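## Task

Take the foam block off the low shelf and set it fully inside the middle tote (the front tote is the one closest to the bench's open edge). The totes and the cartons beneath the bench must stay where they are, unshifted and unrotated. The robot must not tip over or finish leaning, or the task fails. The block must stay in the tote without the robot holding it there.

## Robot and tools

Robot: a simulated Hello Robot Stretch 4, about 1.6 m tall, with one arm. It has an omni-wheel base (rim within 0.23 m of the base origin), a lift sliding on a mast, an arm that telescopes forward, a three-joint wrist (yaw, pitch, roll) and a two-finger gripper. A loose object may occasionally get a brief shove from outside.

Frames: the base frame sits on the floor under the base centre, x forward, y left, z up. The odometry frame is the base frame as it was when the scene began. hand_pose is reported in the base frame for a point between the open fingertips; with all wrist joints at zero its axes line up with the base axes. The printed value can be somewhat wrong.

execute_actions: argument actions is a list holding one action or nothing (empty list = just report state and images). cameras picks which images come back: any of head_camera, head_left_camera, head_right_camera, wrist_camera, or all; omitted/null/["all"] gives all, [] gives none, an unknown name rejects the call. An action may contain base, joints, or both, plus optional pace and contact_limits; or it may be only end_of_arm. All motions in one action begin together and may finish at different times.
- base: one command only, each a relative offset from where the base last measured itself in the latest state report, in the robot's own frame. translate_m: straight drive in metres, forward positive, -2 to 2. strafe_m: sideways in metres, left positive, -2 to 2. rotate_rad: turn in place in radians, counter-clockwise (left) positive, -3.2 to 3.2.
- joints: absolute targets keyed by joint name. lift_m 0 to 1.2 (tolerance ±0.004). arm_m 0 to 0.55 (±0.004), extension forward. wrist_yaw_rad -1.134 to 4.276 (±0.02): 0 points forward, positive to the left, 3.14 is folded back, beyond 3.4 the arm may interfere. wrist_pitch_rad -1.117 to 4.259 (±0.05): 0 level, 1.57 pointing down. wrist_roll_rad -1.117 to 4.259 (±0.02): 0 keeps both fingers level; positive turns the gripper clockwise seen from behind it. gripper_m -0.038 to 0.141 (±0.004): fingertip gap in metres; negative means fingers squeeze each other. A joint target past its range is clipped and reported; any other bad value or unknown key rejects the whole call with no motion.
- pace: "slow", "default", "fast" or "max" (default if omitted). Base speeds 0.1/0.3/0.4/0.6 m/s and turn rates 1/2/3/4 rad/s respectively; with the lift above 0.2 these are further capped, falling to 0.3 m/s and 1 rad/s at lift 1.2.
- contact_limits: only key arm_m, 0 (gentlest) to 0.75 (firmest), default 0.5; how hard the arm may press before stopping.
- end_of_arm: "enable_torque" re-energises wrist or gripper motors that switched off, holding them in place.
An action lasts at most 15 s. Parts left out of an action may keep driving toward earlier targets without this showing in status.

wait: seconds, 0 to 10; commands nothing and returns state and images.
zoom_image: camera (one of the four names) and region [x0, y0, x1, y1] in pixels from the image's top-left, at most 504 by 504; works on the latest full image of that camera.
finished_scene: scene, the number of the scene being closed. Irreversible; it reports success and gives the next task. Only call it once the object rests in the tote on its own. Sending a reply with no tool call ends everything.

Results: base_status and joint_status tell how each motion ended. done (for the base, wheels turned as commanded, possibly slipping); off_target (stopped short, may still push); contact_stop_at_<key> (met something; that part drops its target and goes slack, a slack lift may sag under load, slack wheels may roll); limit_stop_at_<name>; limit_stop_at_tilt (lean over 6 degrees; lift, arm, wheels go slack and ignore commands until upright); limit_stop_at_own_body (joint was about to hit the robot; moving away still works; likely when pitch is below -0.2 with roll below -0.4 or above 4); torque_fault (a wrist/gripper motor overloaded and went limp until enable_torque). If one call reports a stop, later calls in the same reply for that scene are skipped. on_its_own lists what this call did not command; there, held at is the held target, not the actual position. base_odometry is wheel-based, heading -3.142 to 3.142; if turned_by_wheels and turned_by_imu differ by more than about 0.1 rad, the base hit something or slipped. base_tilt in degrees, forward and right positive, with a fixed bias up to about 1.5. motor_effort is percent of maximum, positive toward larger joint values, bracket = peak in last action; noisy with per-motor bias. Wheel motors wheel_0..2 positive means turning right. lidar_m: 12 distances in metres, 30-degree sectors, first straight ahead then counter-clockwise (4th left, 7th behind, 10th right); "-" is nothing seen or closer than 0.25 m; sees from about 0.15 m up, misses clear items and thin legs. wrist_depth_mm: 7x7 median depths, 100 to 2000 mm, "-" invalid; robot body visible.

Cameras: head_camera at the mast top looking forward and down (turn the base to look around); head_left_camera and head_right_camera are fisheyes beside it, tilted further down, showing base and arm; wrist_camera looks along the fingers, tips near the bottom of its image. Calibration is given in OpenCV terms and may be slightly off.

Gripping: command a gap smaller than the object; going further below draws it toward the wrist, opening pushes it out. Neither gripper_m nor done proves a grasp; a firm squeeze shows in gripper effort. Fingertips jammed on a surface: raise the lift. Unfold at start with lift_m 0.4 and wrist_yaw_rad 0 together.

Avoid: driving or turning with over 1 kg held and arm_m above 0.2, especially fast; strong sustained pushes or pulls, particularly with the gripper high; dropping, slamming or hitting things; pressing the gripper into objects (torque faults); bumping the totes or cartons; any lean.

Each tool is called as name(argument=value, ...), one argument or row to a line, values as JSON.

## Session

execute_actions(
  actions=[],
)

Scene clock: 0.00 s.
base_odometry: x=+0.000 y=+0.000 heading=+0.000 (m, m, rad; odometry frame)
turned_by_wheels: +0.000 (rad since the last result)
turned_by_imu: +0.000 (rad since the last result)
base_tilt: forward=+0.3 right=-0.6 (deg)
lidar_m: 1.35 1.61 2.39 2.42 0.98 0.81 0.82 0.99 1.87 1.67 1.95 1.34
base_status: not commanded
joint_positions: lift_m=+0.232 arm_m=-0.002 wrist_yaw_rad=+3.097 wrist_pitch_rad=-0.005 wrist_roll_rad=+0.011 gripper_m=+0.057
joint_status: not commanded
motor_effort: lift_m=+17 arm_m=-1 wrist_yaw_rad=-1 wrist_pitch_rad=-6 wrist_roll_rad=-1 gripper_m=-2 wheel_0=+0 wheel_1=-1 wheel_2=+1 (%)
hand_pose: x=-0.1149 y=+0.1003 z=+0.4120 quat_wxyz=(+0.022, +0.003, +0.006, +1.000) (m; base frame)
wrist_depth_mm: - 143 1708 1008 917 866 820 / - 133 1025 976 931 878 820 / - 121 167 991 931 866 809 / - 135 208 991 931 878 820 / 141 1098 1060 991 931 866 831 / 1430 1182 1078 976 208 866 820 / 1042 1138 1008 1042 960 891 878
pictures: head_camera, head_left_camera, head_right_camera, wrist_camera
Images, in order (width x height): head_camera 420x560, head_left_camera 420x672, head_right_camera 420x672, wrist_camera 616x392.

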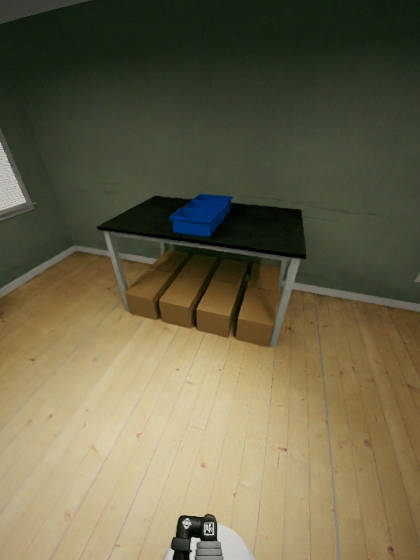

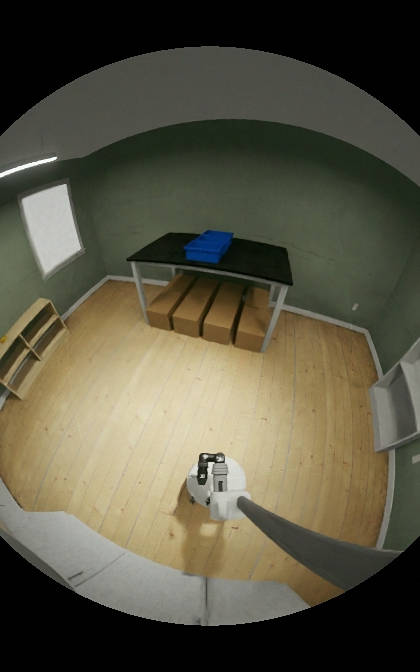

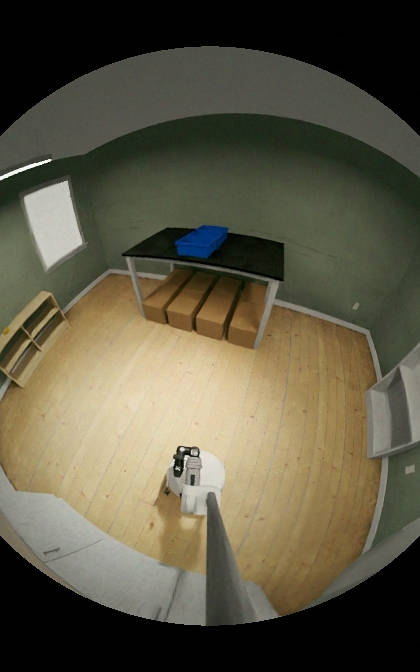

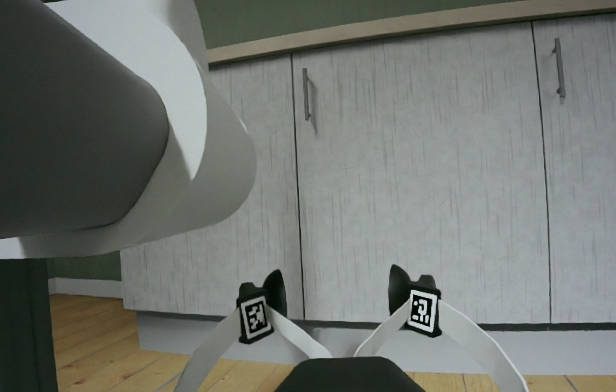

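execute_actions(
  actions=[
    {"base": {"rotate_rad": 1.3}, "joints": {"lift_m": 0.45, "wrist_yaw_rad": 0, "gripper_m": 0.12}},
  ],
  cameras=["head_camera", "head_left_camera"],
)

Scene clock: 5.43 s.
base_odometry: x=+0.000 y=+0.000 heading=+1.299 (m, m, rad; odometry frame)
turned_by_wheels: +1.299 (rad since the last result)
turned_by_imu: +1.312 (rad since the last result)
base_tilt: forward=+0.3 right=-0.6 (deg)
lidar_m: 2.43 1.17 0.85 0.82 0.87 1.95 1.67 1.68 2.34 1.30 1.41 2.52
base_status: done
joint_positions: lift_m=+0.450 arm_m=-0.002 wrist_yaw_rad=+0.000 wrist_pitch_rad=-0.005 wrist_roll_rad=+0.011 gripper_m=+0.120
joint_status: all done
motor_effort: lift_m=+24(25) arm_m=-1(1) wrist_yaw_rad=-2(8) wrist_pitch_rad=-6(6) wrist_roll_rad=-1(1) gripper_m=-1(2) wheel_0=-3(6) wheel_1=-4(8) wheel_2=-5(12) (%)
hand_pose: x=+0.4579 y=-0.0873 z=+0.6292 quat_wxyz=(+1.000, +0.006, -0.002, +0.000) (m; base frame)
wrist_depth_mm: - - - - - - - / - - - - - - - / - - - - - - - / - - - - - - - / - - - - - - - / 1983 - 214 - - 207 1983 / 1708 1661 1576 1430 1499 1430 1430
pictures: head_camera, head_left_camera
Images, in order (width x height): head_camera 420x560, head_left_camera 420x672.

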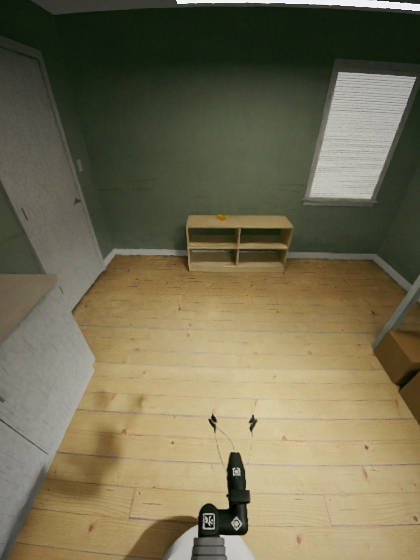

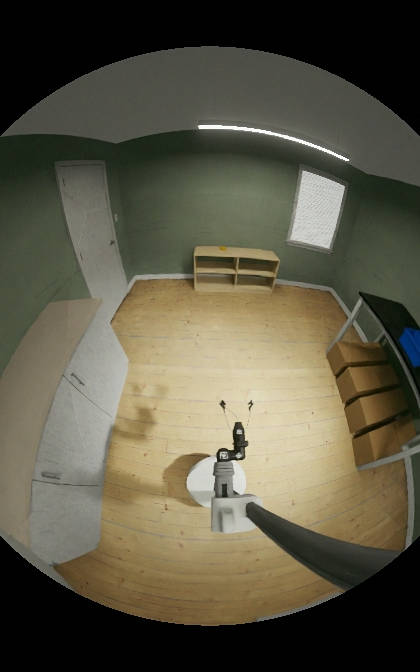

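execute_actions(
  actions=[
    {"base": {"translate_m": 1.6}, "joints": {"lift_m": 0.6}, "pace": "fast"},
  ],
  cameras=["head_camera", "wrist_camera"],
)

Scene clock: 13.80 s.
base_odometry: x=+0.429 y=+1.541 heading=+1.299 (m, m, rad; odometry frame)
turned_by_wheels: +0.000 (rad since the last result)
turned_by_imu: -0.003 (rad since the last result)
base_tilt: forward=+0.3 right=-0.6 (deg)
lidar_m: 0.81 0.87 1.45 1.39 0.98 1.13 3.30 1.94 1.41 1.44 1.19 0.87
base_status: done
joint_positions: lift_m=+0.600 arm_m=-0.002 wrist_yaw_rad=+0.000 wrist_pitch_rad=-0.005 wrist_roll_rad=+0.011 gripper_m=+0.120
joint_status: all done
motor_effort: lift_m=+22(26) arm_m=-1(1) wrist_yaw_rad=-1(2) wrist_pitch_rad=-6(5) wrist_roll_rad=-1(1) gripper_m=+1(1) wheel_0=+1(8) wheel_1=+2(9) wheel_2=+0(16) (%)
hand_pose: x=+0.4579 y=-0.0874 z=+0.7793 quat_wxyz=(+1.000, +0.006, -0.002, +0.000) (m; base frame)
wrist_depth_mm: 1060 1060 1042 1025 1008 991 976 / 1060 1042 1025 1008 991 991 960 / 1060 1060 1025 1025 1008 976 960 / 1060 1042 1025 1008 991 976 960 / 1060 1042 1025 1008 991 976 960 / 1060 1042 214 759 732 207 654 / 1060 699 1025 597 715 609 976
pictures: head_camera, wrist_camera
camera_calibration (this result's frames):
wrist_camera: T_world_to_cam=[[0.041806, -0.998272, -0.0412923, -0.0625876], [0.0271334, 0.0424476, -0.99873, 0.83138], [0.998757, 0.0406325, 0.0288611, -0.251601], [0, 0, 0, 1]] pos_world=[0.231347, -0.0875463, 0.835002]
Images, in order (width x height): head_camera 420x560, wrist_camera 616x392.

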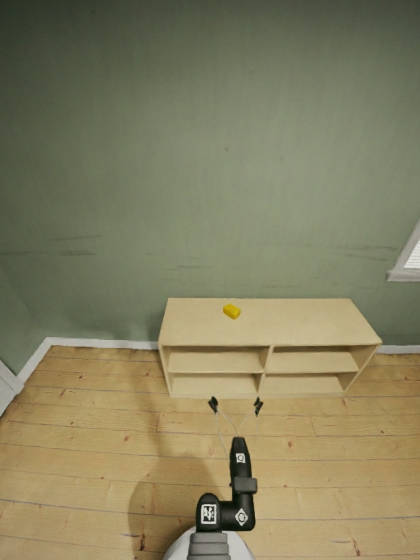

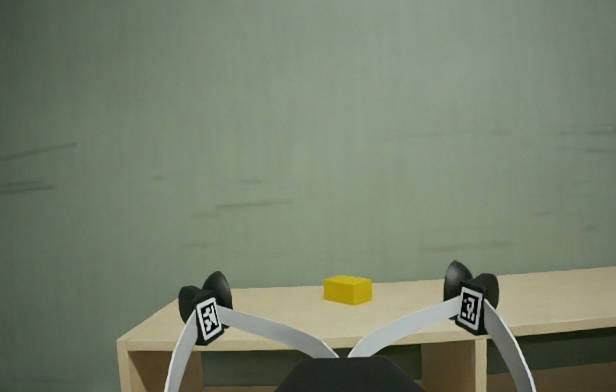

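zoom_image(
  camera="head_camera",
  region=[170, 270, 300, 400],
)

execute_actions(
  actions=[
    {"base": {"translate_m": 0.4}, "joints": {"lift_m": 0.85, "wrist_pitch_rad": 1.57, "arm_m": 0.2}},
  ],
  cameras=["head_camera", "wrist_camera"],
)

Region (170, 270, 300, 400) of head_camera's 420x560 image, scaled by 3.877, with more detail than that image has.

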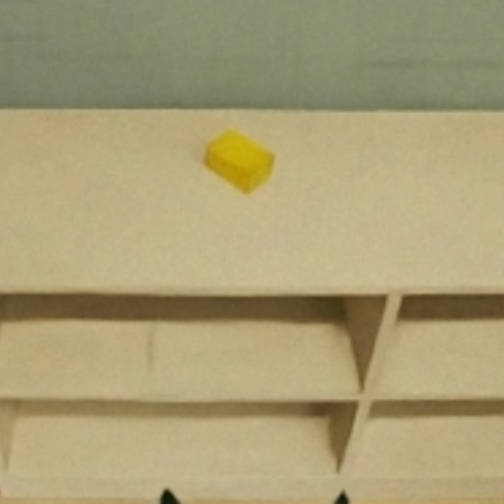

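Scene clock: 31.17 s.
base_odometry: x=+0.536 y=+1.927 heading=+1.300 (m, m, rad; odometry frame)
turned_by_wheels: +0.000 (rad since the last result)
turned_by_imu: +0.000 (rad since the last result)
base_tilt: forward=+0.4 right=-0.6 (deg)
lidar_m: 0.39 0.44 1.24 1.35 1.38 1.26 3.78 1.96 1.58 2.34 0.59 0.45
base_status: done
joint_positions: lift_m=+0.850 arm_m=+0.199 wrist_yaw_rad=+0.000 wrist_pitch_rad=+1.570 wrist_roll_rad=+0.011 gripper_m=+0.120
joint_status: all done
motor_effort: lift_m=+23(26) arm_m=+4(0) wrist_yaw_rad=-1(1) wrist_pitch_rad=+0(3) wrist_roll_rad=-1(1) gripper_m=-4(1) wheel_0=+2(6) wheel_1=+3(6) wheel_2=-2(11) (%)
hand_pose: x=+0.3706 y=-0.0874 z=+0.7393 quat_wxyz=(+0.708, +0.004, +0.707, -0.004) (m; base frame)
wrist_depth_mm: 366 362 357 351 347 343 342 / 364 362 355 353 347 343 342 / 366 362 357 351 349 345 340 / 368 362 355 621 960 946 931 / 1008 1008 976 946 960 946 931 / 1008 991 214 788 946 197 931 / 1008 991 759 750 946 946 931
pictures: head_camera, wrist_camera
camera_calibration (this result's frames):
wrist_camera: T_world_to_cam=[[-0.0414603, -0.998273, -0.0416256, -0.0294937], [-0.998823, 0.0424606, -0.023441, 0.452976], [0.0251679, 0.0406047, -0.998858, 0.957337], [0, 0, 0, 1]] pos_world=[0.427126, -0.0875488, 0.965634]
Images, in order (width x height): head_camera 420x560, wrist_camera 616x392.

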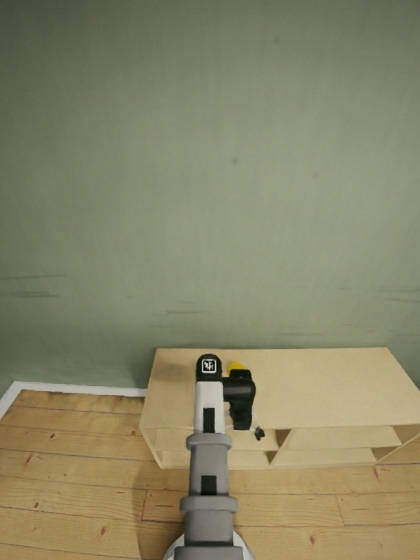

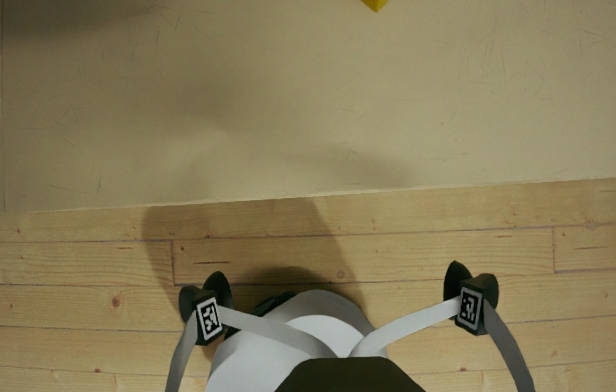

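execute_actions(
  actions=[
    {"joints": {"arm_m": 0.42}},
  ],
  cameras=["wrist_camera"],
)

Scene clock: 36.10 s.
base_odometry: x=+0.536 y=+1.927 heading=+1.300 (m, m, rad; odometry frame)
turned_by_wheels: +0.000 (rad since the last result)
turned_by_imu: +0.001 (rad since the last result)
base_tilt: forward=+0.4 right=-0.5 (deg)
lidar_m: 0.40 0.41 1.24 1.36 1.35 1.28 3.78 1.93 1.58 2.31 0.59 0.39
base_status: not commanded
joint_positions: lift_m=+0.850 arm_m=+0.419 wrist_yaw_rad=+0.000 wrist_pitch_rad=+1.570 wrist_roll_rad=+0.011 gripper_m=+0.120
joint_status: all done
motor_effort: lift_m=+23(24) arm_m=+4(1) wrist_yaw_rad=-2(2) wrist_pitch_rad=+0(1) wrist_roll_rad=-1(1) gripper_m=+0(1) wheel_0=+2(2) wheel_1=+3(3) wheel_2=-2(2) (%)
hand_pose: x=+0.5905 y=-0.0874 z=+0.7393 quat_wxyz=(+0.707, +0.004, +0.707, -0.004) (m; base frame)
wrist_depth_mm: 394 404 402 392 373 368 340 / 368 362 355 353 347 343 340 / 366 362 357 351 345 343 340 / 366 362 357 351 303 343 340 / 366 362 355 349 345 343 338 / 366 359 214 351 347 198 340 / 366 362 355 349 345 343 340
pictures: wrist_camera
camera_calibration (this result's frames):
wrist_camera: T_world_to_cam=[[-0.0413202, -0.998279, -0.0416113, -0.0204714], [-0.998838, 0.0423061, -0.0230958, 0.672333], [0.0248164, 0.0406086, -0.998867, 0.952017], [0, 0, 0, 1]] pos_world=[0.64708, -0.08754, 0.965615]
Images, in order (width x height): wrist_camera 616x392.

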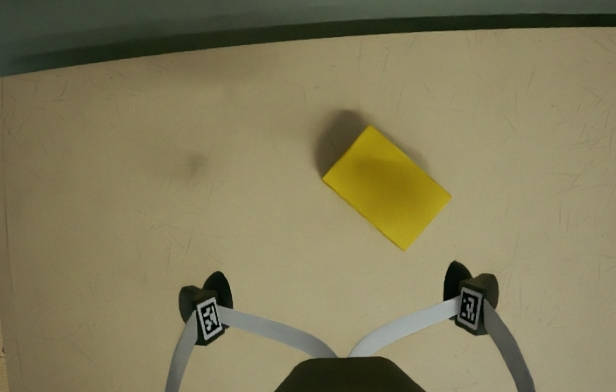

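execute_actions(
  actions=[
    {"base": {"strafe_m": -0.047}, "joints": {"arm_m": 0.486, "wrist_roll_rad": -0.85}},
  ],
  cameras=["wrist_camera"],
)

Scene clock: 44.70 s.
base_odometry: x=+0.582 y=+1.914 heading=+1.300 (m, m, rad; odometry frame)
turned_by_wheels: +0.000 (rad since the last result)
turned_by_imu: +0.001 (rad since the last result)
base_tilt: forward=+0.4 right=-0.6 (deg)
lidar_m: 0.40 0.45 1.21 1.42 1.39 1.31 3.81 1.87 1.51 2.28 0.60 0.41
base_status: done
joint_positions: lift_m=+0.850 arm_m=+0.485 wrist_yaw_rad=+0.000 wrist_pitch_rad=+1.570 wrist_roll_rad=-0.850 gripper_m=+0.120
joint_status: all done
motor_effort: lift_m=+24(23) arm_m=+4(7) wrist_yaw_rad=+0(1) wrist_pitch_rad=+0(0) wrist_roll_rad=-2(7) gripper_m=+0(3) wheel_0=+1(11) wheel_1=-1(10) wheel_2=+0(2) (%)
hand_pose: x=+0.6564 y=-0.0874 z=+0.7393 quat_wxyz=(+0.645, -0.292, +0.644, +0.291) (m; base frame)
wrist_depth_mm: 370 364 355 353 336 235 - / 368 364 355 351 375 281 221 / 368 364 357 351 347 349 265 / 366 364 357 353 345 345 322 / 368 364 357 306 347 342 373 / 1008 362 215 306 345 198 338 / 778 362 355 349 343 342 338
pictures: wrist_camera
camera_calibration (this result's frames):
wrist_camera: T_world_to_cam=[[0.730245, -0.681956, -0.0409635, -0.497061], [-0.683035, -0.73003, -0.0228155, 0.463214], [-0.0143454, 0.0446404, -0.9989, 0.976464], [0, 0, 0, 1]] pos_world=[0.693375, -0.0444038, 0.965597]
Images, in order (width x height): wrist_camera 616x392.

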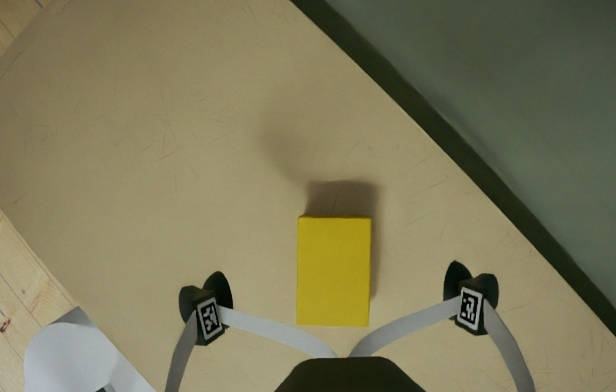

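execute_actions(
  actions=[
    {"joints": {"lift_m": 0.758}},
  ],
  cameras=["wrist_camera"],
)

execute_actions(
  actions=[
    {"joints": {"gripper_m": 0.03}},
  ],
  cameras=["wrist_camera"],
)

Scene clock: 57.17 s.
base_odometry: x=+0.582 y=+1.914 heading=+1.300 (m, m, rad; odometry frame)
turned_by_wheels: +0.000 (rad since the last result)
turned_by_imu: +0.001 (rad since the last result)
base_tilt: forward=+0.4 right=-0.5 (deg)
lidar_m: 0.42 0.45 1.26 1.41 1.39 1.29 3.76 1.89 1.51 2.26 0.60 0.44
base_status: not commanded
joint_positions: lift_m=+0.758 arm_m=+0.485 wrist_yaw_rad=+0.000 wrist_pitch_rad=+1.570 wrist_roll_rad=-0.850 gripper_m=+0.120
joint_status: all done
motor_effort: lift_m=+13(20) arm_m=+4(4) wrist_yaw_rad=-1(1) wrist_pitch_rad=+2(1) wrist_roll_rad=-2(2) gripper_m=+0(2) wheel_0=+1(1) wheel_1=-1(1) wheel_2=+0(0) (%)
hand_pose: x=+0.6564 y=-0.0874 z=+0.6482 quat_wxyz=(+0.645, -0.292, +0.644, +0.291) (m; base frame)
wrist_depth_mm: 273 270 265 262 293 234 - / 272 267 265 263 258 277 221 / 272 267 265 260 256 255 265 / 272 268 264 259 257 254 297 / 272 268 265 215 255 252 250 / 272 268 214 214 213 198 250 / 271 267 263 213 255 253 250
pictures: wrist_camera
camera_calibration (this result's frames):
wrist_camera: T_world_to_cam=[[0.730247, -0.681954, -0.0409635, -0.500798], [-0.683033, -0.730031, -0.0228155, 0.461134], [-0.0143455, 0.0446404, -0.9989, 0.88541], [0, 0, 0, 1]] pos_world=[0.693377, -0.0444037, 0.874443]
Images, in order (width x height): wrist_camera 616x392.

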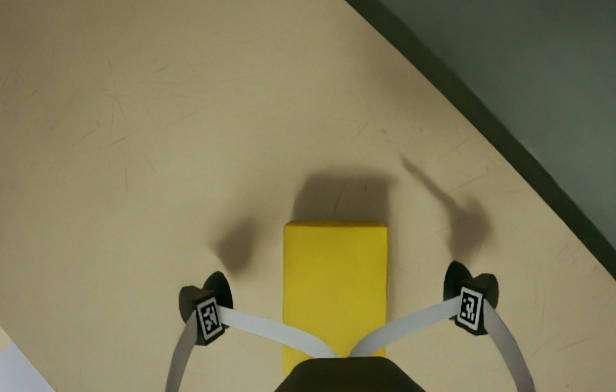

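Scene clock: 58.93 s.
base_odometry: x=+0.582 y=+1.914 heading=+1.300 (m, m, rad; odometry frame)
turned_by_wheels: +0.000 (rad since the last result)
turned_by_imu: +0.000 (rad since the last result)
base_tilt: forward=+0.4 right=-0.6 (deg)
lidar_m: 0.42 0.44 1.24 1.39 1.39 1.28 3.79 1.89 1.53 2.27 0.61 0.44
base_status: not commanded
joint_positions: lift_m=+0.758 arm_m=+0.485 wrist_yaw_rad=+0.000 wrist_pitch_rad=+1.570 wrist_roll_rad=-0.850 gripper_m=+0.030
joint_status: all done
motor_effort: lift_m=+13(13) arm_m=+4(4) wrist_yaw_rad=-1(1) wrist_pitch_rad=+2(1) wrist_roll_rad=-2(2) gripper_m=-14(13) wheel_0=+1(1) wheel_1=-1(1) wheel_2=+0(0) (%)
hand_pose: x=+0.6564 y=-0.0874 z=+0.6482 quat_wxyz=(+0.645, -0.292, +0.644, +0.291) (m; base frame)
wrist_depth_mm: 273 267 264 260 291 236 - / 273 268 265 260 257 278 221 / 272 268 265 259 256 255 265 / 271 267 264 259 257 253 298 / 271 268 265 206 254 253 250 / 272 268 264 205 204 250 250 / 272 267 262 205 255 252 249
pictures: wrist_camera
camera_calibration (this result's frames):
wrist_camera: T_world_to_cam=[[0.73025, -0.681951, -0.0409704, -0.500793], [-0.68303, -0.730034, -0.0228091, 0.461126], [-0.0143551, 0.0446403, -0.9989, 0.885416], [0, 0, 0, 1]] pos_world=[0.693377, -0.0444035, 0.874443]
Images, in order (width x height): wrist_camera 616x392.

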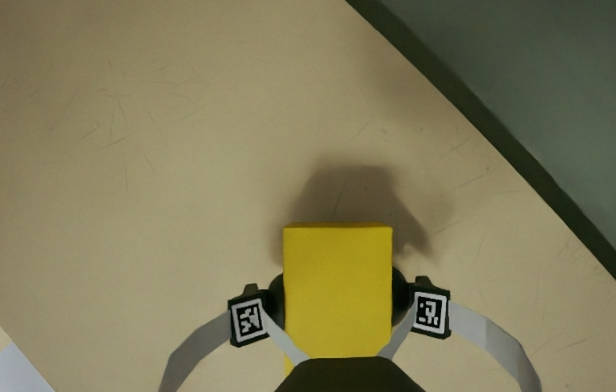

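execute_actions(
  actions=[
    {"joints": {"lift_m": 0.85}},
  ],
  cameras=[],
)

execute_actions(
  actions=[
    {"base": {"translate_m": -1.31}, "joints": {"lift_m": 1.15, "arm_m": 0.0, "wrist_roll_rad": 0.0}, "pace": "fast"},
  ],
  cameras=[],
)

execute_actions(
  actions=[
    {"base": {"rotate_rad": -1.59}},
  ],
  cameras=["head_camera", "wrist_camera"],
)

Scene clock: 71.37 s.
base_odometry: x=+0.582 y=+1.914 heading=+1.300 (m, m, rad; odometry frame)
turned_by_wheels: +0.000 (rad since the last result)
turned_by_imu: +0.001 (rad since the last result)
base_tilt: forward=+0.3 right=-0.6 (deg)
lidar_m: 0.39 0.44 1.26 1.42 1.36 1.29 3.74 1.91 1.53 2.27 0.63 0.42
base_status: not commanded
joint_positions: lift_m=+0.850 arm_m=+0.485 wrist_yaw_rad=+0.000 wrist_pitch_rad=+1.570 wrist_roll_rad=-0.850 gripper_m=+0.030
joint_status: all done
motor_effort: lift_m=+23(26) arm_m=+4(4) wrist_yaw_rad=-1(1) wrist_pitch_rad=+0(1) wrist_roll_rad=-2(2) gripper_m=-13(17) wheel_0=+0(0) wheel_1=-1(1) wheel_2=+0(0) (%)
hand_pose: x=+0.6564 y=-0.0874 z=+0.7393 quat_wxyz=(+0.645, -0.292, +0.644, +0.291) (m; base frame)
wrist_depth_mm: 368 364 357 353 338 235 - / 368 364 357 351 377 281 222 / 368 364 355 351 349 349 265 / 366 362 355 353 345 343 322 / 368 359 355 206 343 343 373 / 1025 364 355 206 203 342 336 / 778 362 353 206 343 340 340
pictures: none
No camera images: the call's "cameras" was empty. Leave "cameras" out to get every camera's image.

Scene clock: 76.10 s.
base_odometry: x=+0.231 y=+0.652 heading=+1.299 (m, m, rad; odometry frame)
turned_by_wheels: +0.000 (rad since the last result)
turned_by_imu: +0.004 (rad since the last result)
base_tilt: forward=+0.3 right=-0.5 (deg)
lidar_m: 1.72 2.07 0.88 0.85 0.89 1.28 2.37 2.43 1.35 1.32 1.39 1.78
base_status: done
joint_positions: lift_m=+1.150 arm_m=+0.001 wrist_yaw_rad=+0.000 wrist_pitch_rad=+1.570 wrist_roll_rad=+0.000 gripper_m=+0.030
joint_status: all done
motor_effort: lift_m=+23(26) arm_m=-4(3) wrist_yaw_rad=+0(2) wrist_pitch_rad=-1(1) wrist_roll_rad=+0(5) gripper_m=-14(14) wheel_0=+0(7) wheel_1=-3(8) wheel_2=-1(13) (%)
hand_pose: x=+0.1717 y=-0.0874 z=+1.0393 quat_wxyz=(+0.707, +0.000, +0.707, +0.000) (m; base frame)
wrist_depth_mm: 1308 1308 1281 1281 1255 1255 1255 / 1308 1308 1281 1281 1281 1255 1229 / 1336 1308 1281 1281 1255 1229 1229 / 1336 1308 1281 1255 1255 1229 1229 / 1308 1308 1308 206 1255 1229 1229 / 1336 1308 1060 205 203 1255 1229 / 1308 1336 1281 206 1255 1229 1229
pictures: none
No camera images: the call's "cameras" was empty. Leave "cameras" out to get every camera's image.

Scene clock: 78.77 s.
base_odometry: x=+0.231 y=+0.652 heading=-0.290 (m, m, rad; odometry frame)
turned_by_wheels: -1.589 (rad since the last result)
turned_by_imu: -1.603 (rad since the last result)
base_tilt: forward=+0.3 right=-0.5 (deg)
lidar_m: 1.30 1.37 1.82 1.72 2.10 0.90 0.84 0.92 1.23 2.35 2.44 1.37
base_status: done
joint_positions: lift_m=+1.150 arm_m=+0.001 wrist_yaw_rad=+0.000 wrist_pitch_rad=+1.570 wrist_roll_rad=+0.000 gripper_m=+0.030
joint_status: not commanded
motor_effort: lift_m=+23(24) arm_m=-4(4) wrist_yaw_rad=+0(1) wrist_pitch_rad=-2(1) wrist_roll_rad=+0(0) gripper_m=-14(16) wheel_0=+3(2) wheel_1=+5(7) wheel_2=+4(10) (%)
hand_pose: x=+0.1717 y=-0.0874 z=+1.0393 quat_wxyz=(+0.707, +0.000, +0.707, +0.000) (m; base frame)
wrist_depth_mm: 1336 1308 1308 1281 1255 1229 1229 / 1336 1308 1281 1255 1255 1255 1229 / 1308 1308 1281 1281 1281 1255 1229 / 1336 1308 1281 1255 1255 1229 1229 / 1336 1308 1281 206 1255 1255 1205 / 1308 1308 1078 206 204 1229 1205 / 1308 1308 1281 206 1255 1255 1229
pictures: head_camera, wrist_camera
camera_calibration (this result's frames):
wrist_camera: T_world_to_cam=[[-0.0300351, -0.998683, -0.0415912, -0.0272845], [-0.99926, 0.0310001, -0.0227558, 0.259732], [0.0240152, 0.0408769, -0.998876, 1.26225], [0, 0, 0, 1]] pos_world=[0.228407, -0.0868971, 1.2656]
Images, in order (width x height): head_camera 420x560, wrist_camera 616x392.

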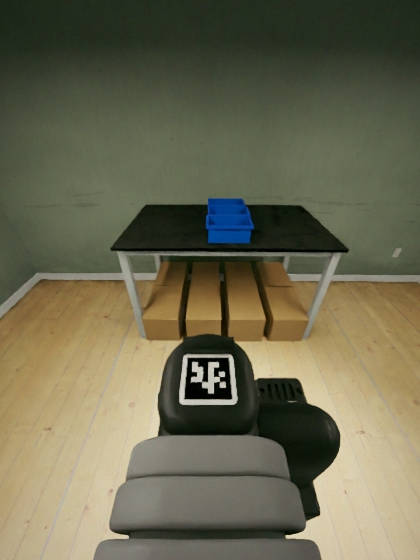

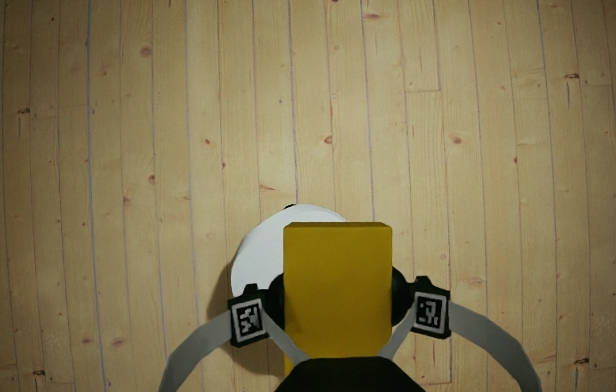

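zoom_image(
  camera="head_camera",
  region=[140, 180, 320, 350],
)

Region (140, 180, 320, 350) of head_camera's 420x560 image, scaled by 2.800, with more detail than that image has.

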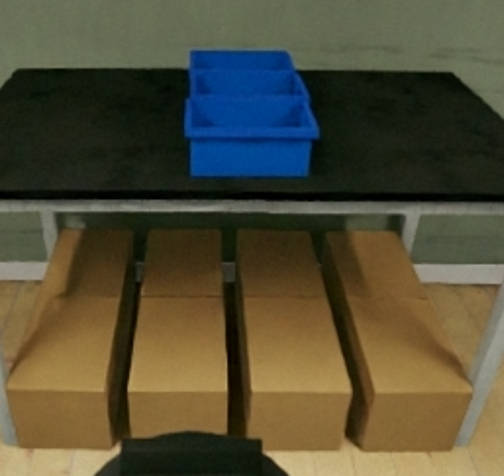

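execute_actions(
  actions=[
    {"base": {"translate_m": 0.9}, "joints": {"lift_m": 1.2}},
  ],
  cameras=[],
)

execute_actions(
  actions=[
    {"base": {"strafe_m": -0.06}, "joints": {"arm_m": 0.25}},
  ],
  cameras=["head_left_camera", "wrist_camera"],
)

Scene clock: 100.77 s.
base_odometry: x=+1.093 y=+0.395 heading=-0.290 (m, m, rad; odometry frame)
turned_by_wheels: +0.000 (rad since the last result)
turned_by_imu: -0.001 (rad since the last result)
base_tilt: forward=+0.3 right=-0.6 (deg)
lidar_m: 0.39 0.40 0.60 1.75 1.82 2.52 1.78 1.83 2.70 2.30 0.60 0.42
base_status: done
joint_positions: lift_m=+1.200 arm_m=+0.001 wrist_yaw_rad=+0.000 wrist_pitch_rad=+1.570 wrist_roll_rad=+0.000 gripper_m=+0.030
joint_status: all done
motor_effort: lift_m=+23(31) arm_m=-4(4) wrist_yaw_rad=-1(1) wrist_pitch_rad=+0(1) wrist_roll_rad=+0(0) gripper_m=-11(15) wheel_0=+1(10) wheel_1=+2(8) wheel_2=-3(11) (%)
hand_pose: x=+0.1718 y=-0.0874 z=+1.0893 quat_wxyz=(+0.707, +0.000, +0.707, +0.000) (m; base frame)
wrist_depth_mm: 418 413 741 1060 1042 1008 1025 / 1366 1078 1060 1060 1042 1025 1008 / 1397 1138 1255 1308 1308 1281 1281 / 1366 1366 1336 1308 1308 1281 1255 / 1336 1336 1336 206 1308 1281 1281 / 1366 1366 1336 206 204 1308 1281 / 1397 1336 1308 205 1308 1281 1281
pictures: none
No camera images: the call's "cameras" was empty. Leave "cameras" out to get every camera's image.

Scene clock: 102.63 s.
base_odometry: x=+1.076 y=+0.338 heading=-0.290 (m, m, rad; odometry frame)
turned_by_wheels: +0.000 (rad since the last result)
turned_by_imu: +0.000 (rad since the last result)
base_tilt: forward=+0.4 right=-0.7 (deg)
lidar_m: 0.40 0.44 0.59 1.80 1.87 2.49 1.78 1.85 2.67 2.23 0.58 0.42
base_status: done
joint_positions: lift_m=+1.200 arm_m=+0.249 wrist_yaw_rad=+0.000 wrist_pitch_rad=+1.570 wrist_roll_rad=+0.000 gripper_m=+0.030
joint_status: all done
motor_effort: lift_m=+23(24) arm_m=+4(7) wrist_yaw_rad=-2(0) wrist_pitch_rad=+0(1) wrist_roll_rad=+0(0) gripper_m=-16(16) wheel_0=+2(11) wheel_1=-1(10) wheel_2=+0(1) (%)
hand_pose: x=+0.4205 y=-0.0874 z=+1.0893 quat_wxyz=(+0.707, +0.000, +0.707, +0.000) (m; base frame)
wrist_depth_mm: 415 322 399 394 389 324 384 / 413 320 402 399 392 332 384 / 413 340 402 394 392 309 382 / 413 407 402 397 392 387 384 / 418 410 1308 206 392 1281 1255 / 1397 1366 1308 206 203 1281 1281 / 1336 1366 1118 206 1308 1281 1255
pictures: head_left_camera, wrist_camera
camera_calibration (this result's frames):
wrist_camera: T_world_to_cam=[[-0.0296892, -0.998693, -0.0416035, -0.0178646], [-0.999261, 0.0306712, -0.0231684, 0.509896], [0.0244142, 0.0408849, -0.998866, 1.30605], [0, 0, 0, 1]] pos_world=[0.477102, -0.0868783, 1.31564]
Images, in order (width x height): head_left_camera 420x672, wrist_camera 616x392.

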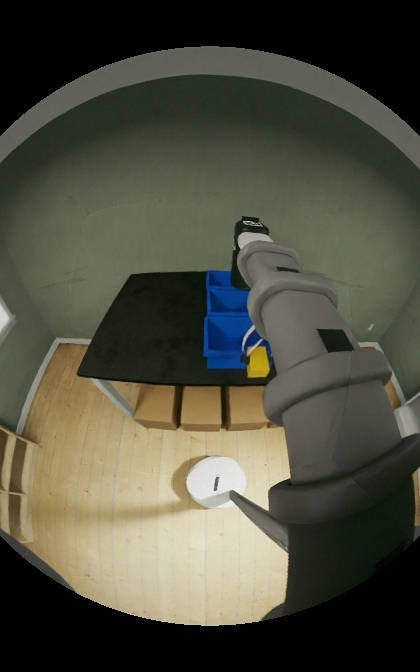

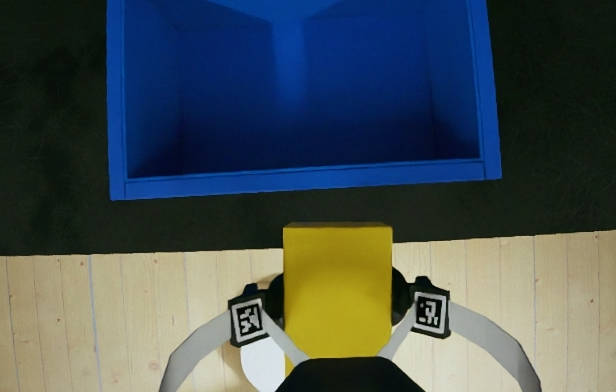

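execute_actions(
  actions=[
    {"joints": {"wrist_pitch_rad": 0.8, "arm_m": 0.15}},
  ],
  cameras=[],
)

execute_actions(
  actions=[
    {"joints": {"arm_m": 0.41}},
  ],
  cameras=["head_left_camera", "wrist_camera"],
)

Scene clock: 126.20 s.
base_odometry: x=+1.076 y=+0.338 heading=-0.290 (m, m, rad; odometry frame)
turned_by_wheels: +0.000 (rad since the last result)
turned_by_imu: +0.001 (rad since the last result)
base_tilt: forward=+0.4 right=-0.5 (deg)
lidar_m: 0.39 0.41 0.62 1.79 1.91 2.48 1.77 1.84 2.65 2.23 0.62 0.40
base_status: not commanded
joint_positions: lift_m=+1.200 arm_m=+0.151 wrist_yaw_rad=+0.000 wrist_pitch_rad=+0.802 wrist_roll_rad=+0.000 gripper_m=+0.030
joint_status: all done
motor_effort: lift_m=+23(23) arm_m=-4(5) wrist_yaw_rad=+0(2) wrist_pitch_rad=-7(11) wrist_roll_rad=+0(0) gripper_m=-13(15) wheel_0=+1(1) wheel_1=-1(1) wheel_2=-1(0) (%)
hand_pose: x=+0.5221 y=-0.0874 z=+1.1704 quat_wxyz=(+0.921, +0.000, +0.391, +0.000) (m; base frame)
wrist_depth_mm: 917 931 946 946 931 931 931 / 976 976 866 741 798 866 842 / 809 788 609 609 597 715 699 / 683 668 615 634 477 609 597 / 580 574 442 206 394 530 525 / 512 504 389 206 204 462 466 / 462 452 433 205 399 320 421
pictures: none
No camera images: the call's "cameras" was empty. Leave "cameras" out to get every camera's image.

Scene clock: 128.10 s.
base_odometry: x=+1.076 y=+0.338 heading=-0.290 (m, m, rad; odometry frame)
turned_by_wheels: +0.000 (rad since the last result)
turned_by_imu: +0.000 (rad since the last result)
base_tilt: forward=+0.4 right=-0.5 (deg)
lidar_m: 0.38 0.42 0.61 1.80 1.87 2.52 1.77 1.84 2.65 2.24 0.60 0.42
base_status: not commanded
joint_positions: lift_m=+1.200 arm_m=+0.409 wrist_yaw_rad=+0.000 wrist_pitch_rad=+0.802 wrist_roll_rad=+0.000 gripper_m=+0.030
joint_status: all done
motor_effort: lift_m=+23(23) arm_m=+4(3) wrist_yaw_rad=-2(2) wrist_pitch_rad=-6(8) wrist_roll_rad=+0(1) gripper_m=-15(14) wheel_0=+1(1) wheel_1=-1(1) wheel_2=+0(1) (%)
hand_pose: x=+0.7808 y=-0.0874 z=+1.1705 quat_wxyz=(+0.921, +0.000, +0.390, +0.000) (m; base frame)
wrist_depth_mm: 668 676 676 676 676 676 676 / 741 750 750 750 759 759 750 / 798 788 750 574 699 715 707 / 676 668 609 609 591 609 597 / 580 574 427 206 392 535 525 / 512 508 364 205 204 445 462 / 459 449 427 205 418 319 424
pictures: head_left_camera, wrist_camera
camera_calibration (this result's frames):
wrist_camera: T_world_to_cam=[[0.00757951, -0.998687, -0.0506602, -0.0222595], [-0.702623, 0.030729, -0.710898, 1.44523], [0.711522, 0.0409833, -0.701468, 0.493728], [0, 0, 0, 1]] pos_world=[0.664319, -0.0868753, 1.37262]
Images, in order (width x height): head_left_camera 420x672, wrist_camera 616x392.

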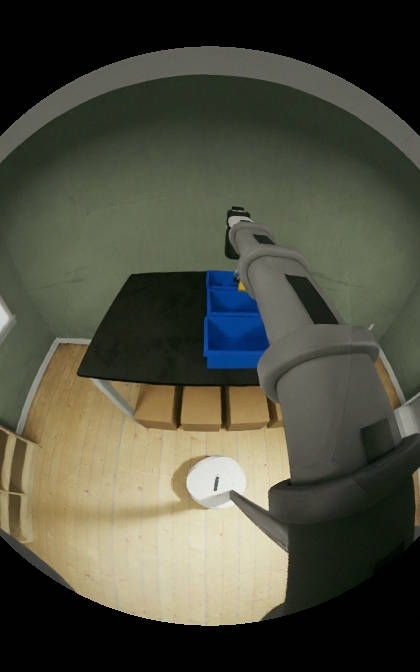

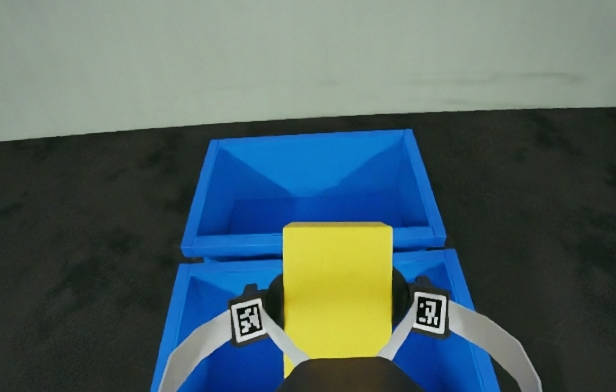

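execute_actions(
  actions=[
    {"joints": {"arm_m": 0.53, "wrist_pitch_rad": 1.25}},
  ],
  cameras=["wrist_camera"],
)

Scene clock: 133.83 s.
base_odometry: x=+1.076 y=+0.338 heading=-0.290 (m, m, rad; odometry frame)
turned_by_wheels: +0.000 (rad since the last result)
turned_by_imu: +0.001 (rad since the last result)
base_tilt: forward=+0.3 right=-0.6 (deg)
lidar_m: 0.40 0.42 0.60 1.81 1.90 2.51 1.78 1.80 2.65 2.24 0.55 0.44
base_status: not commanded
joint_positions: lift_m=+1.200 arm_m=+0.529 wrist_yaw_rad=+0.000 wrist_pitch_rad=+1.250 wrist_roll_rad=+0.000 gripper_m=+0.030
joint_status: all done
motor_effort: lift_m=+23(23) arm_m=+4(8) wrist_yaw_rad=-1(0) wrist_pitch_rad=-1(1) wrist_roll_rad=+0(0) gripper_m=-16(15) wheel_0=+2(1) wheel_1=-1(1) wheel_2=+0(1) (%)
hand_pose: x=+0.7911 y=-0.0874 z=+1.1040 quat_wxyz=(+0.811, +0.000, +0.585, +0.000) (m; base frame)
wrist_depth_mm: 554 539 430 449 436 500 492 / 517 504 488 484 473 469 469 / 488 477 384 389 338 445 449 / 459 452 355 342 355 349 421 / 439 427 418 206 402 349 404 / 418 407 355 205 204 279 384 / 402 307 379 206 364 298 370
pictures: wrist_camera
camera_calibration (this result's frames):
wrist_camera: T_world_to_cam=[[-0.0152023, -0.998689, -0.0488714, -0.00968172], [-0.941449, 0.030761, -0.335748, 1.17989], [0.336812, 0.0409058, -0.940683, 1.00031], [0, 0, 0, 1]] pos_world=[0.773744, -0.086882, 1.33665]
Images, in order (width x height): wrist_camera 616x392.

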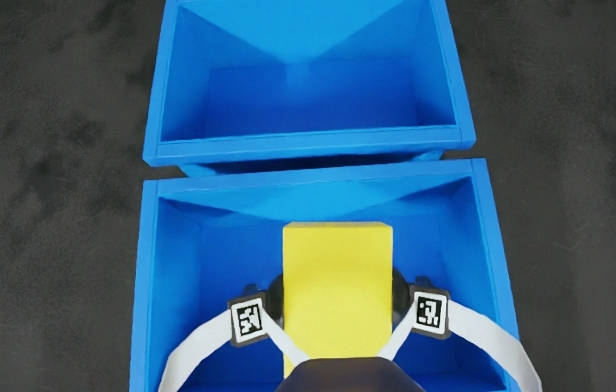

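execute_actions(
  actions=[
    {"joints": {"lift_m": 1.072}},
  ],
  cameras=["wrist_camera"],
)

execute_actions(
  actions=[
    {"joints": {"gripper_m": 0.095}},
  ],
  cameras=["wrist_camera"],
)

Scene clock: 138.07 s.
base_odometry: x=+1.076 y=+0.338 heading=-0.290 (m, m, rad; odometry frame)
turned_by_wheels: +0.000 (rad since the last result)
turned_by_imu: +0.001 (rad since the last result)
base_tilt: forward=+0.3 right=-0.6 (deg)
lidar_m: 0.41 0.43 0.61 1.80 1.88 2.53 1.77 1.83 2.65 2.24 0.61 0.44
base_status: not commanded
joint_positions: lift_m=+1.072 arm_m=+0.529 wrist_yaw_rad=+0.000 wrist_pitch_rad=+1.251 wrist_roll_rad=+0.000 gripper_m=+0.030
joint_status: all done
motor_effort: lift_m=+13(24) arm_m=+4(4) wrist_yaw_rad=-1(1) wrist_pitch_rad=-2(2) wrist_roll_rad=+0(0) gripper_m=-14(15) wheel_0=+2(2) wheel_1=-1(1) wheel_2=+0(0) (%)
hand_pose: x=+0.7910 y=-0.0874 z=+0.9768 quat_wxyz=(+0.811, +0.000, +0.585, +0.000) (m; base frame)
wrist_depth_mm: 304 271 289 211 209 206 273 / 355 216 213 201 199 196 194 / 205 224 231 236 242 241 198 / 193 273 304 301 298 289 201 / 189 270 294 206 278 276 204 / 185 263 278 205 204 252 206 / 181 247 264 205 256 254 -
pictures: wrist_camera
camera_calibration (this result's frames):
wrist_camera: T_world_to_cam=[[-0.0152049, -0.998689, -0.0488706, -0.0158969], [-0.941466, 0.0307611, -0.335702, 1.13714], [0.336765, 0.0409057, -0.9407, 0.880713], [0, 0, 0, 1]] pos_world=[0.773744, -0.086882, 1.20945]
Images, in order (width x height): wrist_camera 616x392.

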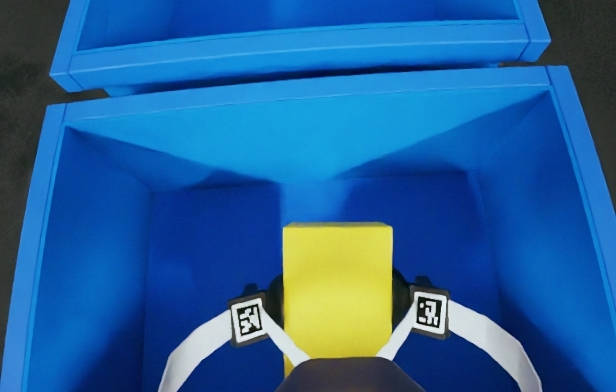

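Scene clock: 139.53 s.
base_odometry: x=+1.076 y=+0.338 heading=-0.290 (m, m, rad; odometry frame)
turned_by_wheels: +0.000 (rad since the last result)
turned_by_imu: +0.000 (rad since the last result)
base_tilt: forward=+0.3 right=-0.6 (deg)
lidar_m: 0.39 0.44 0.60 1.79 1.86 2.50 1.77 1.85 2.65 2.22 0.60 0.42
base_status: not commanded
joint_positions: lift_m=+1.072 arm_m=+0.529 wrist_yaw_rad=+0.000 wrist_pitch_rad=+1.251 wrist_roll_rad=+0.000 gripper_m=+0.095
joint_status: all done
motor_effort: lift_m=+13(13) arm_m=+4(4) wrist_yaw_rad=-1(1) wrist_pitch_rad=-2(2) wrist_roll_rad=+0(0) gripper_m=-2(13) wheel_0=+1(2) wheel_1=-1(1) wheel_2=-1(0) (%)
hand_pose: x=+0.7910 y=-0.0874 z=+0.9768 quat_wxyz=(+0.811, +0.000, +0.585, +0.000) (m; base frame)
wrist_depth_mm: 304 272 289 211 209 207 338 / 353 216 212 201 200 196 195 / 205 223 231 236 243 241 198 / 193 273 304 300 298 286 201 / 189 270 293 246 279 274 204 / 185 263 215 234 231 210 206 / 182 255 265 225 257 254 -
pictures: wrist_camera
camera_calibration (this result's frames):
wrist_camera: T_world_to_cam=[[-0.0152045, -0.998689, -0.0488706, -0.0158972], [-0.941466, 0.0307608, -0.335702, 1.13714], [0.336765, 0.0409058, -0.9407, 0.880712], [0, 0, 0, 1]] pos_world=[0.773745, -0.086882, 1.20945]
Images, in order (width x height): wrist_camera 616x392.

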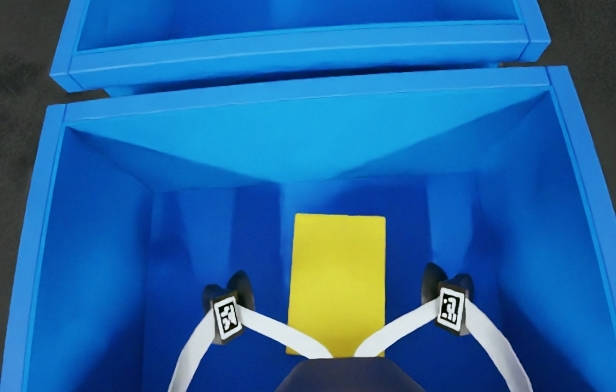

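execute_actions(
  actions=[
    {"joints": {"lift_m": 1.2}},
  ],
  cameras=["wrist_camera"],
)

finished_scene(
  scene=1,
)

Scene clock: 149.00 s.
base_odometry: x=+1.076 y=+0.338 heading=-0.290 (m, m, rad; odometry frame)
turned_by_wheels: +0.000 (rad since the last result)
turned_by_imu: +0.001 (rad since the last result)
base_tilt: forward=+0.4 right=-0.6 (deg)
lidar_m: 0.38 0.43 0.61 1.80 1.86 2.47 1.76 1.86 2.63 2.25 0.60 0.42
base_status: not commanded
joint_positions: lift_m=+1.200 arm_m=+0.529 wrist_yaw_rad=+0.000 wrist_pitch_rad=+1.251 wrist_roll_rad=+0.000 gripper_m=+0.095
joint_status: all done
motor_effort: lift_m=+24(29) arm_m=+4(4) wrist_yaw_rad=-1(1) wrist_pitch_rad=-1(1) wrist_roll_rad=+0(0) gripper_m=-2(6) wheel_0=+1(1) wheel_1=-1(1) wheel_2=+0(0) (%)
hand_pose: x=+0.7910 y=-0.0874 z=+1.1040 quat_wxyz=(+0.811, +0.000, +0.585, +0.000) (m; base frame)
wrist_depth_mm: 554 539 430 445 439 496 496 / 517 508 488 488 477 469 469 / 488 477 384 392 338 442 442 / 462 455 355 342 353 347 421 / 442 427 418 418 413 349 404 / 418 407 215 357 389 211 384 / 399 317 382 345 375 312 370
pictures: wrist_camera
camera_calibration (this result's frames):
wrist_camera: T_world_to_cam=[[-0.0152047, -0.998689, -0.0488706, -0.00968305], [-0.941466, 0.030761, -0.335702, 1.17983], [0.336765, 0.0409057, -0.9407, 1.00032], [0, 0, 0, 1]] pos_world=[0.773747, -0.086882, 1.3366]
Images, in order (width x height): wrist_camera 616x392.

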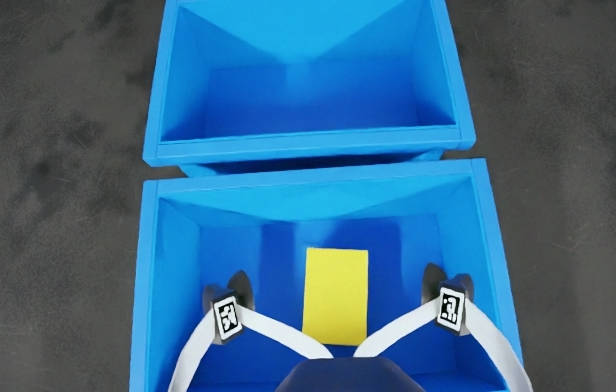

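The scene is finished: the task was done.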